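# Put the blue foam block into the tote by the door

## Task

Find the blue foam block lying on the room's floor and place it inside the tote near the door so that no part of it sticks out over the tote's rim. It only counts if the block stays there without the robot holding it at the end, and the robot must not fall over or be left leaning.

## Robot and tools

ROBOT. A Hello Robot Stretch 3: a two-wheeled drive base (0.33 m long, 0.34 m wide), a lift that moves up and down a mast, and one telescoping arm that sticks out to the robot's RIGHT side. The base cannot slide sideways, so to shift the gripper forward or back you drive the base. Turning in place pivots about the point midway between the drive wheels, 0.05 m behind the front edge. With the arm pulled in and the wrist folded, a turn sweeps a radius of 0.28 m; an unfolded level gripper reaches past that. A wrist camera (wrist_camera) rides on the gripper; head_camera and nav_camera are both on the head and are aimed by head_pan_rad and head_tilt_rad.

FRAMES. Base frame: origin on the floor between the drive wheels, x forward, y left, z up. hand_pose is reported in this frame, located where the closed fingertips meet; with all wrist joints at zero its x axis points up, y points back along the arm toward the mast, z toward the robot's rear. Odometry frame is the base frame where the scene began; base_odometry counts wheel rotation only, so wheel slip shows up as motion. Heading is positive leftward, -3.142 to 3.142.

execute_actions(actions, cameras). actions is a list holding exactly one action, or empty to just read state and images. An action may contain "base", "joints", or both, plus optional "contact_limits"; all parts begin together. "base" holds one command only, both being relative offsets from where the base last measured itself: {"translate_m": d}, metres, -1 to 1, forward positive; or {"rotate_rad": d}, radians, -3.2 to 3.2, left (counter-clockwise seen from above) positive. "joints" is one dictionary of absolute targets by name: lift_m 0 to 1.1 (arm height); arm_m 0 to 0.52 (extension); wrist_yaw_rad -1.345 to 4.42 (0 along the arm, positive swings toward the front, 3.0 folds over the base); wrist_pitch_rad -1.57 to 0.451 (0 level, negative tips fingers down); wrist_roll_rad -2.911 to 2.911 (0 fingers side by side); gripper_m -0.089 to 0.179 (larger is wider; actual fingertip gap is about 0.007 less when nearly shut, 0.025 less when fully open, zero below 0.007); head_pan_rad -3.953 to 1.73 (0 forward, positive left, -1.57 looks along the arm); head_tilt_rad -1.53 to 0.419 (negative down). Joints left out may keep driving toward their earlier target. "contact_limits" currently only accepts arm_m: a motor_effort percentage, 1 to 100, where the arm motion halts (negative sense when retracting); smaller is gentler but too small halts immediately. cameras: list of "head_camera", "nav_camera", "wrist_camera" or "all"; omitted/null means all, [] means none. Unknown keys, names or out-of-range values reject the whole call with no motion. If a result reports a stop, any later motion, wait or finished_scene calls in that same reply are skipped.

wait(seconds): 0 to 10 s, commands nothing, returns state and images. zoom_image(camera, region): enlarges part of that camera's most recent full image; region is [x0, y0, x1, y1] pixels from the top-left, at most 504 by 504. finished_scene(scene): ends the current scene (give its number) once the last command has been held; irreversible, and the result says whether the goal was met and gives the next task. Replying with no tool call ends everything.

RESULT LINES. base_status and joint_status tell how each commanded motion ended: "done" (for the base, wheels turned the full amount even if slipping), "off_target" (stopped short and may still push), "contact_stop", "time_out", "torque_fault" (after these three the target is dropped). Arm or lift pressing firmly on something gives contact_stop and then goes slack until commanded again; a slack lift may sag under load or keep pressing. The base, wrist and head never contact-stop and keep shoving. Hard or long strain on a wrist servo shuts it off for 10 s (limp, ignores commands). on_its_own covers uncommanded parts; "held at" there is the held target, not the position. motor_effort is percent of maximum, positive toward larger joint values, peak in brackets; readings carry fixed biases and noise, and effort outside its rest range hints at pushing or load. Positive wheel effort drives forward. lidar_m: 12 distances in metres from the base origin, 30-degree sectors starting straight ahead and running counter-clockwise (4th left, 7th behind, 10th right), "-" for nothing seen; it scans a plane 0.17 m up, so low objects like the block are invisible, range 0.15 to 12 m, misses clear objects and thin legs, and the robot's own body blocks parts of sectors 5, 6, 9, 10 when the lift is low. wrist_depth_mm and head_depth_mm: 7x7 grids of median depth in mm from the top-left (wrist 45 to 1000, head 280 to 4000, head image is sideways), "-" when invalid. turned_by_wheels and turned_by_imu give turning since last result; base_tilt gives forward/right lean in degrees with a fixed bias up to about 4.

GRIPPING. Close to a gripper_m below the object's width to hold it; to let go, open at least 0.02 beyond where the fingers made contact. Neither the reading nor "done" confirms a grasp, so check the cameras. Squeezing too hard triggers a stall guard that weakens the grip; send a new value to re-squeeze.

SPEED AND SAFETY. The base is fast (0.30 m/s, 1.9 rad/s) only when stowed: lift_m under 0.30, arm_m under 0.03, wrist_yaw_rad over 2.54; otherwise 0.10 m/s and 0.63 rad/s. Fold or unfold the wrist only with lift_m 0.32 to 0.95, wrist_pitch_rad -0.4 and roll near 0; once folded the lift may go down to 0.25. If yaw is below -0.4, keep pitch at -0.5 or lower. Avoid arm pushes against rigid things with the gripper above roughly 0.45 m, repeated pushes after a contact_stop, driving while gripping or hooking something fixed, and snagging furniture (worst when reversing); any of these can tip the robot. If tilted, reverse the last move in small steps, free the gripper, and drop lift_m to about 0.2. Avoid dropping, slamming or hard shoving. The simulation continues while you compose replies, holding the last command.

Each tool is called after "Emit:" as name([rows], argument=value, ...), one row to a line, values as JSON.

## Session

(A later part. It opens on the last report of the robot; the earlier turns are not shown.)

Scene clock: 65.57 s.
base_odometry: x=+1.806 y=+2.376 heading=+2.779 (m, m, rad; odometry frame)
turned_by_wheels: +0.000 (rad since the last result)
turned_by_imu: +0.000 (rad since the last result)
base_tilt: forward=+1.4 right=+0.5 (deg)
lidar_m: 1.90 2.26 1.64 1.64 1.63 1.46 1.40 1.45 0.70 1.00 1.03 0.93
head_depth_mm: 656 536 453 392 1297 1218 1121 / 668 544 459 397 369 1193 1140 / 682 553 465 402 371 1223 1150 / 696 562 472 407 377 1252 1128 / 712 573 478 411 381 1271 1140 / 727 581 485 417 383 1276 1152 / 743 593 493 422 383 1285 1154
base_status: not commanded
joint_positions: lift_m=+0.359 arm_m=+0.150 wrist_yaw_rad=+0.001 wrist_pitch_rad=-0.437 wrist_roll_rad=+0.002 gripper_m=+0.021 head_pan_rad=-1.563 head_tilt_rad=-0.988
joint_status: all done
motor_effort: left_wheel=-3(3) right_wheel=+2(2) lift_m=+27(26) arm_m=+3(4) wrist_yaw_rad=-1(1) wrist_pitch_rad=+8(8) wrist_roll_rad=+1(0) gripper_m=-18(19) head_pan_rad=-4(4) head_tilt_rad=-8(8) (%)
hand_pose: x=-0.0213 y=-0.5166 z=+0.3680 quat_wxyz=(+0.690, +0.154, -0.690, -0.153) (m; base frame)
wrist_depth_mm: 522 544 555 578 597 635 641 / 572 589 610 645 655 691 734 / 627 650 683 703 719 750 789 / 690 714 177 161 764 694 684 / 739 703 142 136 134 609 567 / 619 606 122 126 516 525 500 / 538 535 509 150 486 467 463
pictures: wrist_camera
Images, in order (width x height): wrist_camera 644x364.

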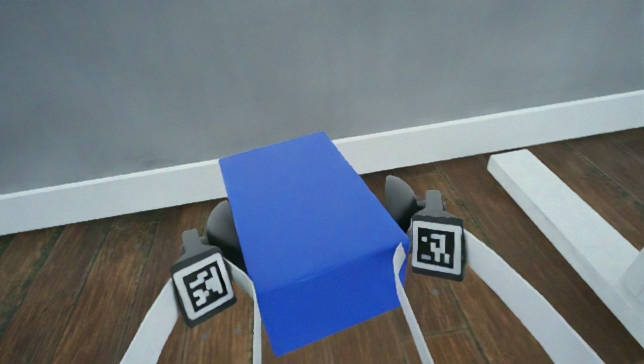

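Emit:
execute_actions([
  {"base":{"rotate_rad":-1.05},"joints":{"wrist_yaw_rad":2.7,"arm_m":0.0,"wrist_pitch_rad":-0.4,"head_pan_rad":-3.14,"head_tilt_rad":-0.8}},
], cameras=[])

Emit:
execute_actions([
  {"joints":{"lift_m":0.29}},
], cameras=[])

Emit:
execute_actions([
  {"base":{"translate_m":-1.0}},
], cameras=[])

Emit:
execute_actions([
  {"base":{"translate_m":-0.78}},
], cameras=[])

Emit:
execute_actions([
  {"base":{"rotate_rad":-0.5}},
], cameras=[])

Emit:
execute_actions([
  {"base":{"translate_m":-1.0},"joints":{"head_tilt_rad":-1.0}},
], cameras=["head_camera","wrist_camera"])

Scene clock: 70.60 s.
base_odometry: x=+1.806 y=+2.376 heading=+1.730 (m, m, rad; odometry frame)
turned_by_wheels: -1.050 (rad since the last result)
turned_by_imu: -1.047 (rad since the last result)
base_tilt: forward=+1.5 right=+0.5 (deg)
lidar_m: 1.03 0.93 1.90 2.26 1.64 1.63 1.63 1.47 1.40 1.43 0.70 1.00
head_depth_mm: 1567 1679 1985 1827 1522 1313 1167 / 3499 3078 2307 1861 1544 1322 1208 / 2857 3008 2366 1869 1560 1334 1178 / 2423 2713 2408 1902 1577 1354 1178 / 2098 2273 2346 1923 1601 1364 1190 / 1837 1984 2145 1969 1619 1376 1205 / 1636 1749 1887 1923 1644 1389 1208
base_status: done
joint_positions: lift_m=+0.359 arm_m=+0.000 wrist_yaw_rad=+2.697 wrist_pitch_rad=-0.423 wrist_roll_rad=+0.001 gripper_m=+0.021 head_pan_rad=-3.133 head_tilt_rad=-0.804
joint_status: all done
motor_effort: left_wheel=+3(8) right_wheel=-2(5) lift_m=+28(27) arm_m=-3(5) wrist_yaw_rad=+3(2) wrist_pitch_rad=+11(13) wrist_roll_rad=+1(0) gripper_m=-18(19) head_pan_rad=-5(55) head_tilt_rad=+3(26) (%)
hand_pose: x=+0.0750 y=+0.0566 z=+0.3710 quat_wxyz=(+0.298, +0.707, -0.008, +0.641) (m; base frame)
wrist_depth_mm: - - - - - - - / - - - - - 915 - / - - - 964 889 869 814 / 882 864 178 161 774 716 710 / 737 707 142 135 134 619 599 / - 610 122 126 530 535 517 / - 529 527 149 497 471 471
pictures: none
No camera images: the call's "cameras" was empty. Leave "cameras" out to get every camera's image.

Scene clock: 72.07 s.
base_odometry: x=+1.806 y=+2.376 heading=+1.730 (m, m, rad; odometry frame)
turned_by_wheels: +0.000 (rad since the last result)
turned_by_imu: +0.000 (rad since the last result)
base_tilt: forward=+1.4 right=+0.4 (deg)
lidar_m: 1.03 0.93 1.90 2.27 1.64 1.64 1.63 1.46 1.40 1.43 0.70 1.00
head_depth_mm: 1575 1677 1978 1833 1524 1308 1149 / 3501 3072 2337 1848 1543 1321 1186 / 2847 3018 2369 1878 1557 1341 1180 / 2437 2705 2407 1890 1580 1350 1177 / 2089 2271 2352 1920 1605 1373 1185 / 1835 1987 2159 1959 1619 1376 1197 / 1634 1753 1878 1921 1638 1392 1213
base_status: not commanded
joint_positions: lift_m=+0.291 arm_m=+0.000 wrist_yaw_rad=+2.697 wrist_pitch_rad=-0.422 wrist_roll_rad=+0.001 gripper_m=+0.021 head_pan_rad=-3.133 head_tilt_rad=-0.804
joint_status: all done
motor_effort: left_wheel=+3(4) right_wheel=-2(3) lift_m=+11(26) arm_m=-3(4) wrist_yaw_rad=+2(2) wrist_pitch_rad=+11(11) wrist_roll_rad=+0(0) gripper_m=-18(18) head_pan_rad=-5(5) head_tilt_rad=+1(1) (%)
hand_pose: x=+0.0750 y=+0.0567 z=+0.3022 quat_wxyz=(+0.297, +0.707, -0.008, +0.641) (m; base frame)
wrist_depth_mm: - - - - - - - / - - - - 960 865 861 / 992 939 871 832 776 727 714 / 769 715 177 161 659 606 593 / 638 607 142 136 134 526 513 / - 524 122 126 445 445 447 / - - - 149 418 404 401
pictures: none
No camera images: the call's "cameras" was empty. Leave "cameras" out to get every camera's image.

Scene clock: 77.00 s.
base_odometry: x=+1.965 y=+1.388 heading=+1.730 (m, m, rad; odometry frame)
turned_by_wheels: +0.000 (rad since the last result)
turned_by_imu: -0.002 (rad since the last result)
base_tilt: forward=+1.3 right=+0.5 (deg)
lidar_m: 1.88 2.51 2.38 1.16 1.21 0.71 1.33 0.96 0.92 0.95 1.28 1.41
head_depth_mm: 2604 2827 2274 1830 1525 1309 1150 / 2280 2694 2306 1850 1542 1324 1186 / 1843 2076 2225 1879 1564 1336 1179 / 1574 1745 1960 1906 1585 1350 1179 / 1356 1486 1621 1775 1605 1359 1191 / 1188 1284 1391 1531 1579 1375 1203 / 1064 1140 1217 1319 1426 1390 1211
base_status: done
joint_positions: lift_m=+0.291 arm_m=+0.000 wrist_yaw_rad=+2.697 wrist_pitch_rad=-0.422 wrist_roll_rad=+0.001 gripper_m=+0.021 head_pan_rad=-3.133 head_tilt_rad=-0.803
joint_status: not commanded
motor_effort: left_wheel=+3(8) right_wheel=-2(6) lift_m=+11(11) arm_m=-3(2) wrist_yaw_rad=+2(3) wrist_pitch_rad=+11(11) wrist_roll_rad=+0(0) gripper_m=-19(18) head_pan_rad=-5(5) head_tilt_rad=+3(3) (%)
hand_pose: x=+0.0749 y=+0.0567 z=+0.3022 quat_wxyz=(+0.297, +0.707, -0.008, +0.641) (m; base frame)
wrist_depth_mm: - - - - - - - / - - - - 999 938 903 / 920 912 830 828 808 741 706 / 771 739 177 160 658 624 596 / 647 599 143 136 133 537 514 / - 525 122 127 446 454 443 / - - - 149 420 406 398
pictures: none
No camera images: the call's "cameras" was empty. Leave "cameras" out to get every camera's image.

Scene clock: 81.37 s.
base_odometry: x=+2.088 y=+0.618 heading=+1.730 (m, m, rad; odometry frame)
turned_by_wheels: +0.000 (rad since the last result)
turned_by_imu: -0.001 (rad since the last result)
base_tilt: forward=+1.4 right=+0.4 (deg)
lidar_m: 2.63 3.12 0.42 0.43 0.59 2.22 0.78 0.56 0.54 0.56 0.76 1.99
head_depth_mm: 1731 2114 2229 1827 1526 1307 1153 / 1300 1521 1813 1850 1544 1323 1178 / 1036 1182 1357 1599 1565 1343 1178 / 915 1017 1133 1281 1474 1354 1180 / 789 861 943 1051 1176 1291 1187 / 691 746 810 882 977 1089 1152 / 616 659 709 766 831 910 1006
base_status: done
joint_positions: lift_m=+0.291 arm_m=+0.000 wrist_yaw_rad=+2.697 wrist_pitch_rad=-0.422 wrist_roll_rad=+0.001 gripper_m=+0.021 head_pan_rad=-3.133 head_tilt_rad=-0.803
joint_status: not commanded
motor_effort: left_wheel=+3(8) right_wheel=-2(7) lift_m=+12(11) arm_m=-3(3) wrist_yaw_rad=+2(3) wrist_pitch_rad=+11(11) wrist_roll_rad=+0(0) gripper_m=-18(18) head_pan_rad=-4(4) head_tilt_rad=+1(2) (%)
hand_pose: x=+0.0749 y=+0.0567 z=+0.3022 quat_wxyz=(+0.297, +0.707, -0.008, +0.641) (m; base frame)
wrist_depth_mm: 412 414 424 - - - - / 448 455 464 - 986 924 906 / 493 492 514 804 784 737 716 / 545 563 176 161 661 617 594 / 608 590 142 135 134 529 509 / - 523 122 127 443 458 444 / - - - 149 419 405 403
pictures: none
No camera images: the call's "cameras" was empty. Leave "cameras" out to get every camera's image.

Scene clock: 83.00 s.
base_odometry: x=+2.088 y=+0.618 heading=+1.230 (m, m, rad; odometry frame)
turned_by_wheels: -0.500 (rad since the last result)
turned_by_imu: -0.497 (rad since the last result)
base_tilt: forward=+1.4 right=+0.4 (deg)
lidar_m: 2.13 2.64 3.12 0.42 0.44 0.60 1.92 0.76 0.56 0.54 0.56 0.78
head_depth_mm: 1975 2237 2273 1834 1528 1310 1152 / 1967 2242 2314 1851 1548 1323 1183 / 1978 2239 2244 1879 1564 1335 1178 / 1988 2247 2386 1903 1588 1347 1179 / 1988 2286 2420 1933 1606 1362 1188 / 1927 1893 1862 1790 1586 1378 1201 / 1409 1371 1349 1349 1335 1291 1183
base_status: done
joint_positions: lift_m=+0.291 arm_m=+0.000 wrist_yaw_rad=+2.697 wrist_pitch_rad=-0.422 wrist_roll_rad=+0.001 gripper_m=+0.021 head_pan_rad=-3.133 head_tilt_rad=-0.803
joint_status: not commanded
motor_effort: left_wheel=+3(12) right_wheel=-2(6) lift_m=+12(12) arm_m=-3(4) wrist_yaw_rad=+2(1) wrist_pitch_rad=+11(11) wrist_roll_rad=+1(0) gripper_m=-19(19) head_pan_rad=-4(4) head_tilt_rad=+2(2) (%)
hand_pose: x=+0.0749 y=+0.0567 z=+0.3022 quat_wxyz=(+0.297, +0.707, -0.008, +0.641) (m; base frame)
wrist_depth_mm: - - - - - - - / 377 - - - - 932 889 / 398 889 892 803 793 745 716 / 431 652 178 161 661 611 587 / 461 530 142 136 133 533 503 / - 516 122 126 451 460 445 / - - - 149 419 408 403
pictures: none
No camera images: the call's "cameras" was empty. Leave "cameras" out to get every camera's image.

Scene clock: 87.93 s.
base_odometry: x=+1.754 y=-0.324 heading=+1.230 (m, m, rad; odometry frame)
turned_by_wheels: +0.000 (rad since the last result)
turned_by_imu: -0.002 (rad since the last result)
base_tilt: forward=+1.4 right=+0.4 (deg)
lidar_m: 2.14 0.67 0.73 2.07 1.72 1.26 1.22 0.72 0.53 0.50 0.55 0.76
head_depth_mm: 1144 1347 1637 1548 1363 1232 - / 1144 1346 1636 1564 1350 1269 - / 1145 1352 1634 1518 1366 1268 - / 1152 1353 1638 1604 1408 1258 - / 1142 1356 1649 1632 1417 1269 1171 / 1150 1358 1639 1612 1431 1277 1150 / 1153 1325 1378 1292 1264 1234 1141
base_status: done
joint_positions: lift_m=+0.291 arm_m=+0.000 wrist_yaw_rad=+2.698 wrist_pitch_rad=-0.422 wrist_roll_rad=+0.001 gripper_m=+0.021 head_pan_rad=-3.133 head_tilt_rad=-0.988
joint_status: all done
motor_effort: left_wheel=+3(9) right_wheel=-2(6) lift_m=+12(11) arm_m=-3(3) wrist_yaw_rad=+2(2) wrist_pitch_rad=+11(11) wrist_roll_rad=+0(1) gripper_m=-19(18) head_pan_rad=-4(4) head_tilt_rad=-8(32) (%)
hand_pose: x=+0.0749 y=+0.0568 z=+0.3022 quat_wxyz=(+0.297, +0.707, -0.008, +0.641) (m; base frame)
wrist_depth_mm: - - - 916 671 780 - / - - - 975 756 865 875 / 933 912 879 826 778 728 702 / 765 734 178 161 645 611 603 / 651 606 142 136 133 531 513 / - 522 122 126 446 456 442 / - - - 149 422 404 403
pictures: head_camera (sideways: a quarter turn clockwise sets it upright), wrist_camera
Images, in order (width x height): head_camera 896x504, wrist_camera 644x364.

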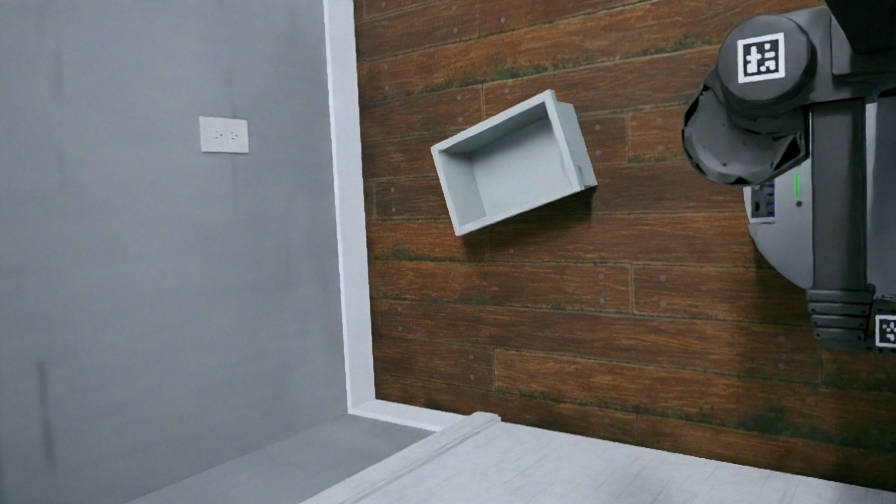

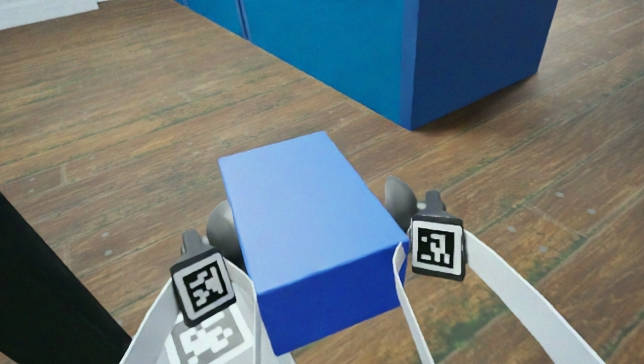

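Emit:
execute_actions([
  {"base":{"rotate_rad":-1.62},"joints":{"head_pan_rad":-1.57}},
], cameras=[])

Emit:
execute_actions([
  {"joints":{"lift_m":0.33,"wrist_yaw_rad":0.0,"arm_m":0.2}},
], cameras=[])

Emit:
execute_actions([
  {"joints":{"lift_m":0.29,"wrist_pitch_rad":-1.0,"arm_m":0.42}},
], cameras=["head_camera","wrist_camera"])

Scene clock: 91.27 s.
base_odometry: x=+1.754 y=-0.324 heading=-0.390 (m, m, rad; odometry frame)
turned_by_wheels: -1.620 (rad since the last result)
turned_by_imu: -1.612 (rad since the last result)
base_tilt: forward=+1.4 right=+0.5 (deg)
lidar_m: 0.50 0.55 0.73 1.90 0.67 0.70 1.84 1.78 1.29 1.22 0.74 0.53
head_depth_mm: 1151 1368 1655 1555 1359 1217 1127 / 1149 1353 1645 1568 1354 1225 - / 1150 1351 1634 1524 1362 1248 - / 1146 1342 1618 1601 1400 1253 1126 / 1138 1340 1623 1627 1421 1263 1137 / 1132 1334 1603 1641 1435 1277 1152 / 1122 1321 1469 1365 1318 1242 1140
base_status: done
joint_positions: lift_m=+0.291 arm_m=+0.000 wrist_yaw_rad=+2.698 wrist_pitch_rad=-0.422 wrist_roll_rad=+0.002 gripper_m=+0.021 head_pan_rad=-1.577 head_tilt_rad=-0.988
joint_status: all done
motor_effort: left_wheel=+3(13) right_wheel=-2(7) lift_m=+11(11) arm_m=-3(3) wrist_yaw_rad=+2(2) wrist_pitch_rad=+11(11) wrist_roll_rad=+0(1) gripper_m=-19(18) head_pan_rad=+4(52) head_tilt_rad=-7(8) (%)
hand_pose: x=+0.0749 y=+0.0567 z=+0.3022 quat_wxyz=(+0.297, +0.707, -0.008, +0.641) (m; base frame)
wrist_depth_mm: - - - 897 655 510 414 / - - - 971 710 549 442 / - 909 869 825 743 573 466 / 755 711 177 160 660 589 488 / 632 610 143 135 133 526 494 / - 525 122 126 448 456 447 / - - - 149 419 405 403
pictures: none
No camera images: the call's "cameras" was empty. Leave "cameras" out to get every camera's image.

Scene clock: 93.97 s.
base_odometry: x=+1.754 y=-0.324 heading=-0.390 (m, m, rad; odometry frame)
turned_by_wheels: +0.000 (rad since the last result)
turned_by_imu: +0.000 (rad since the last result)
base_tilt: forward=+1.4 right=+0.4 (deg)
lidar_m: 0.50 0.55 0.73 1.90 0.67 0.70 1.83 1.78 1.27 1.22 0.74 0.53
head_depth_mm: 1151 1358 1653 1551 1360 1217 1120 / 1149 1355 1649 1566 1377 1211 - / 1144 1354 1640 1520 1311 1235 1149 / 1141 1342 1627 1611 1411 1255 1134 / 1134 1337 1622 1625 1420 1263 1136 / 1128 1328 1607 1642 1437 1280 1143 / 1126 1322 1470 1369 1321 1249 1144
base_status: not commanded
joint_positions: lift_m=+0.329 arm_m=+0.200 wrist_yaw_rad=+0.003 wrist_pitch_rad=-0.422 wrist_roll_rad=+0.002 gripper_m=+0.021 head_pan_rad=-1.577 head_tilt_rad=-0.988
joint_status: all done
motor_effort: left_wheel=+3(3) right_wheel=-1(2) lift_m=+28(30) arm_m=+3(6) wrist_yaw_rad=-3(4) wrist_pitch_rad=+11(11) wrist_roll_rad=+0(0) gripper_m=-18(19) head_pan_rad=+4(5) head_tilt_rad=-8(7) (%)
hand_pose: x=-0.0208 y=-0.5685 z=+0.3413 quat_wxyz=(+0.691, +0.149, -0.691, -0.147) (m; base frame)
wrist_depth_mm: 675 692 717 733 783 793 858 / 734 752 790 820 857 862 884 / 774 828 834 868 853 837 781 / 763 799 178 161 730 684 642 / 680 673 142 136 133 584 556 / 581 574 123 126 381 501 487 / 504 508 474 150 423 440 439
pictures: none
No camera images: the call's "cameras" was empty. Leave "cameras" out to get every camera's image.

Scene clock: 96.83 s.
base_odometry: x=+1.754 y=-0.324 heading=-0.390 (m, m, rad; odometry frame)
turned_by_wheels: +0.000 (rad since the last result)
turned_by_imu: +0.000 (rad since the last result)
base_tilt: forward=+1.4 right=+0.4 (deg)
lidar_m: 0.50 0.55 0.74 1.91 0.67 0.70 1.83 1.78 1.28 0.67 0.74 0.53
head_depth_mm: 1154 1363 1654 1551 1360 1215 1123 / 1148 1355 1643 1589 1366 1228 1141 / 1145 1343 1629 1642 1347 1243 1148 / 1145 1346 1628 1612 1403 1257 1129 / 1141 1333 1617 1628 1423 1270 1140 / 1129 1329 1604 1634 1440 1273 1149 / 1127 1321 1476 1372 1322 1244 1142
base_status: not commanded
joint_positions: lift_m=+0.291 arm_m=+0.420 wrist_yaw_rad=+0.002 wrist_pitch_rad=-1.006 wrist_roll_rad=+0.002 gripper_m=+0.021 head_pan_rad=-1.577 head_tilt_rad=-0.988
joint_status: all done
motor_effort: left_wheel=+2(3) right_wheel=-2(2) lift_m=+11(22) arm_m=+3(0) wrist_yaw_rad=-1(3) wrist_pitch_rad=+3(10) wrist_roll_rad=+0(0) gripper_m=-19(19) head_pan_rad=+4(5) head_tilt_rad=-8(8) (%)
hand_pose: x=-0.0214 y=-0.6813 z=+0.1999 quat_wxyz=(+0.619, +0.341, -0.619, -0.341) (m; base frame)
wrist_depth_mm: 440 447 437 314 441 442 441 / 420 420 323 387 318 418 420 / 398 397 388 392 311 399 401 / 378 381 177 161 328 376 376 / 364 363 142 135 133 253 359 / 347 348 122 126 331 246 344 / 334 334 329 150 272 231 331
pictures: head_camera (sideways: a quarter turn clockwise sets it upright), wrist_camera
Images, in order (width x height): head_camera 896x504, wrist_camera 644x364.

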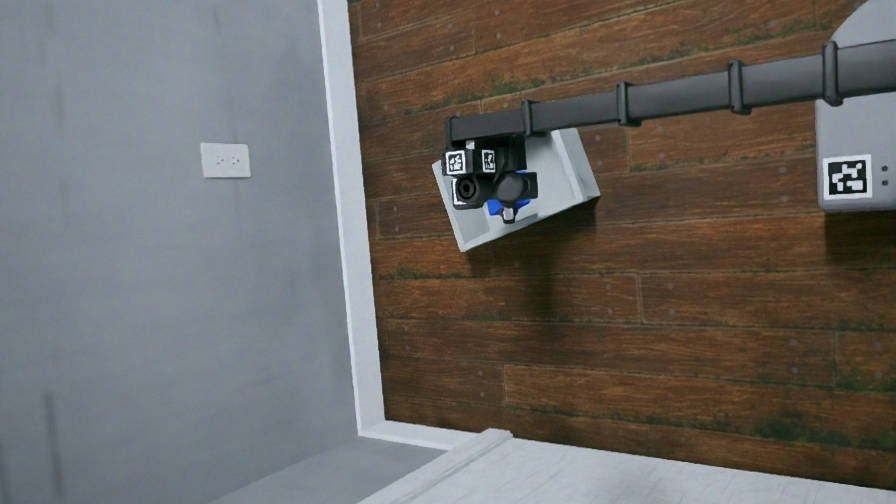

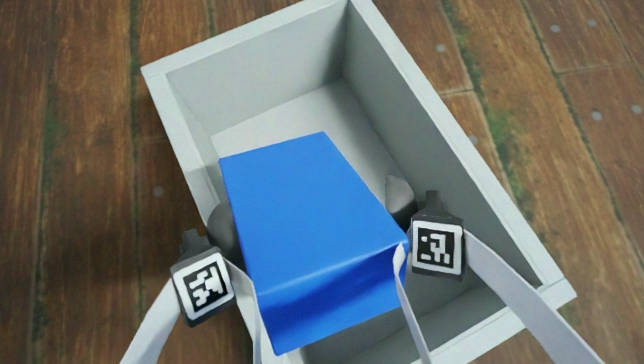

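Emit:
execute_actions([
  {"base":{"translate_m":-0.06},"joints":{"wrist_yaw_rad":0.25,"arm_m":0.47,"lift_m":0.26}},
], cameras=["wrist_camera"])

Scene clock: 99.23 s.
base_odometry: x=+1.698 y=-0.302 heading=-0.390 (m, m, rad; odometry frame)
turned_by_wheels: +0.000 (rad since the last result)
turned_by_imu: +0.000 (rad since the last result)
base_tilt: forward=+1.3 right=+0.4 (deg)
lidar_m: 0.56 0.61 0.82 2.12 0.63 0.70 1.83 1.78 1.28 0.67 0.83 0.60
head_depth_mm: 1154 1365 1656 1544 1359 1217 1121 / 1153 1358 1645 1592 1377 1239 1143 / 1148 1349 1640 1650 1367 1239 1150 / 1139 1351 1628 1611 1391 1258 1129 / 1136 1333 1608 1626 1426 1262 1137 / 1132 1329 1608 1651 1441 1276 1151 / 1128 1321 1561 1565 1410 1286 1157
base_status: done
joint_positions: lift_m=+0.261 arm_m=+0.470 wrist_yaw_rad=+0.247 wrist_pitch_rad=-1.007 wrist_roll_rad=+0.002 gripper_m=+0.021 head_pan_rad=-1.577 head_tilt_rad=-0.988
joint_status: all done
motor_effort: left_wheel=+3(5) right_wheel=-2(6) lift_m=+12(9) arm_m=+3(2) wrist_yaw_rad=+2(2) wrist_pitch_rad=+3(3) wrist_roll_rad=+1(1) gripper_m=-19(18) head_pan_rad=+4(4) head_tilt_rad=-8(7) (%)
hand_pose: x=+0.0069 y=-0.7277 z=+0.1698 quat_wxyz=(+0.656, +0.415, -0.573, -0.263) (m; base frame)
wrist_depth_mm: 405 403 406 261 399 402 402 / 382 250 275 305 302 379 379 / 370 286 342 356 279 360 361 / 348 262 178 161 243 341 348 / 330 241 142 136 133 329 331 / 316 314 122 127 222 204 315 / 303 303 277 150 296 203 304
pictures: wrist_camera
Images, in order (width x height): wrist_camera 644x364.

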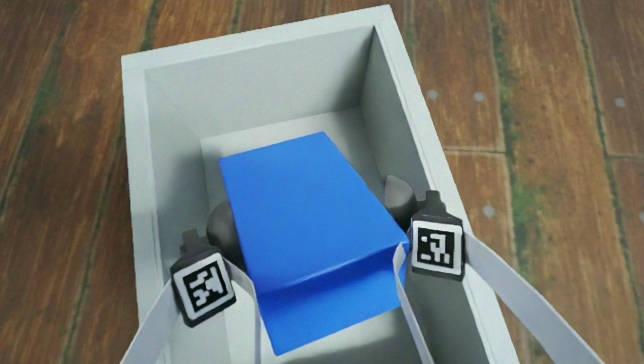

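Emit:
execute_actions([
  {"base":{"translate_m":0.01},"joints":{"lift_m":0.16}},
], cameras=[])

Emit:
execute_actions([
  {"joints":{"gripper_m":0.095}},
], cameras=[])

Emit:
execute_actions([
  {"joints":{"lift_m":0.3}},
], cameras=["wrist_camera"])

Scene clock: 101.73 s.
base_odometry: x=+1.708 y=-0.305 heading=-0.389 (m, m, rad; odometry frame)
turned_by_wheels: +0.000 (rad since the last result)
turned_by_imu: +0.000 (rad since the last result)
base_tilt: forward=+1.4 right=+0.5 (deg)
lidar_m: 0.55 0.60 0.80 2.08 0.64 0.70 1.84 1.78 1.28 1.23 0.81 0.59
head_depth_mm: 1157 1356 1658 1550 1367 1219 1129 / 1155 1347 1658 1563 1371 1234 - / 1148 1349 1639 1616 1350 1238 1150 / 1142 1345 1625 1593 1386 1251 1126 / 1137 1344 1621 1611 1427 1270 1138 / 1137 1330 1609 1645 1440 1278 1147 / 1127 1325 1534 1534 1392 1273 1162
base_status: done
joint_positions: lift_m=+0.161 arm_m=+0.470 wrist_yaw_rad=+0.247 wrist_pitch_rad=-1.007 wrist_roll_rad=+0.002 gripper_m=+0.021 head_pan_rad=-1.577 head_tilt_rad=-0.988
joint_status: all done
motor_effort: left_wheel=+3(7) right_wheel=-2(3) lift_m=+12(12) arm_m=+3(3) wrist_yaw_rad=+2(3) wrist_pitch_rad=+3(3) wrist_roll_rad=+0(1) gripper_m=-18(18) head_pan_rad=+4(4) head_tilt_rad=-8(7) (%)
hand_pose: x=+0.0069 y=-0.7277 z=+0.0698 quat_wxyz=(+0.656, +0.415, -0.573, -0.263) (m; base frame)
wrist_depth_mm: 146 200 222 243 213 136 278 / 139 206 259 265 232 138 264 / 132 192 249 249 244 144 247 / 125 177 178 161 238 153 116 / 119 165 142 135 133 156 110 / 114 147 123 126 212 189 114 / 110 135 205 150 209 195 113
pictures: none
No camera images: the call's "cameras" was empty. Leave "cameras" out to get every camera's image.

Scene clock: 102.97 s.
base_odometry: x=+1.708 y=-0.305 heading=-0.389 (m, m, rad; odometry frame)
turned_by_wheels: +0.000 (rad since the last result)
turned_by_imu: +0.000 (rad since the last result)
base_tilt: forward=+1.3 right=+0.4 (deg)
lidar_m: 0.55 0.60 0.81 2.09 0.64 0.70 1.84 1.78 1.28 1.23 0.82 0.59
head_depth_mm: 1155 1359 1656 1543 1357 1220 1127 / 1146 1357 1650 1564 1375 1242 - / 1145 1349 1638 1622 1347 1238 1150 / 1139 1345 1633 1607 1394 1253 1127 / 1138 1340 1624 1615 1417 1267 1142 / 1133 1334 1616 1636 1442 1280 1150 / 1129 1325 1536 1551 1397 1267 1155
base_status: not commanded
joint_positions: lift_m=+0.161 arm_m=+0.470 wrist_yaw_rad=+0.247 wrist_pitch_rad=-1.007 wrist_roll_rad=+0.002 gripper_m=+0.095 head_pan_rad=-1.577 head_tilt_rad=-0.988
joint_status: all done
motor_effort: left_wheel=+3(3) right_wheel=-2(1) lift_m=+11(11) arm_m=+3(3) wrist_yaw_rad=+1(2) wrist_pitch_rad=+3(3) wrist_roll_rad=+0(0) gripper_m=+0(80) head_pan_rad=+5(4) head_tilt_rad=-8(8) (%)
hand_pose: x=+0.0069 y=-0.7277 z=+0.0698 quat_wxyz=(+0.656, +0.415, -0.573, -0.263) (m; base frame)
wrist_depth_mm: 146 198 222 241 213 136 276 / 140 207 259 262 231 137 265 / 132 191 250 247 244 145 247 / 126 178 238 232 236 151 116 / 119 161 184 182 227 146 110 / 114 140 176 174 217 183 112 / 110 143 201 168 207 184 109
pictures: none
No camera images: the call's "cameras" was empty. Leave "cameras" out to get every camera's image.

Scene clock: 105.07 s.
base_odometry: x=+1.708 y=-0.305 heading=-0.389 (m, m, rad; odometry frame)
turned_by_wheels: +0.000 (rad since the last result)
turned_by_imu: +0.000 (rad since the last result)
base_tilt: forward=+1.3 right=+0.4 (deg)
lidar_m: 0.55 0.60 0.81 2.09 0.64 0.70 1.83 1.78 1.28 1.23 0.82 0.59
head_depth_mm: 1156 1367 1653 1548 1359 1221 1116 / 1151 1352 1649 1590 1374 1234 1144 / 1146 1350 1646 1642 1359 1241 1155 / 1140 1348 1640 1611 1389 1256 1125 / 1133 1331 1624 1615 1412 1267 1140 / 1129 1327 1614 1637 1437 1282 1148 / 1127 1326 1535 1548 1400 1268 1159
base_status: not commanded
joint_positions: lift_m=+0.299 arm_m=+0.470 wrist_yaw_rad=+0.247 wrist_pitch_rad=-1.007 wrist_roll_rad=+0.002 gripper_m=+0.095 head_pan_rad=-1.577 head_tilt_rad=-0.988
joint_status: all done
motor_effort: left_wheel=+3(3) right_wheel=-2(2) lift_m=+27(27) arm_m=+3(4) wrist_yaw_rad=+2(2) wrist_pitch_rad=+3(3) wrist_roll_rad=+1(1) gripper_m=-1(0) head_pan_rad=+4(4) head_tilt_rad=-9(7) (%)
hand_pose: x=+0.0069 y=-0.7277 z=+0.2087 quat_wxyz=(+0.656, +0.415, -0.573, -0.263) (m; base frame)
wrist_depth_mm: 457 449 451 452 450 452 452 / 435 433 303 305 418 428 427 / 413 404 336 400 347 409 404 / 394 389 382 387 366 391 385 / 372 372 364 360 362 371 371 / 360 355 350 311 347 348 351 / 344 338 278 333 333 335 340
pictures: wrist_camera
Images, in order (width x height): wrist_camera 644x364.

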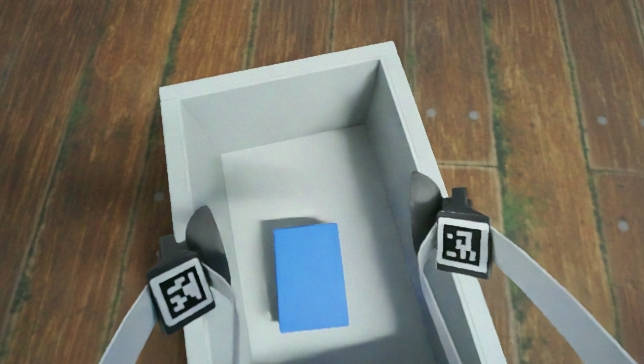

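Emit:
finished_scene(scene=2)

The scene is finished: the task was done.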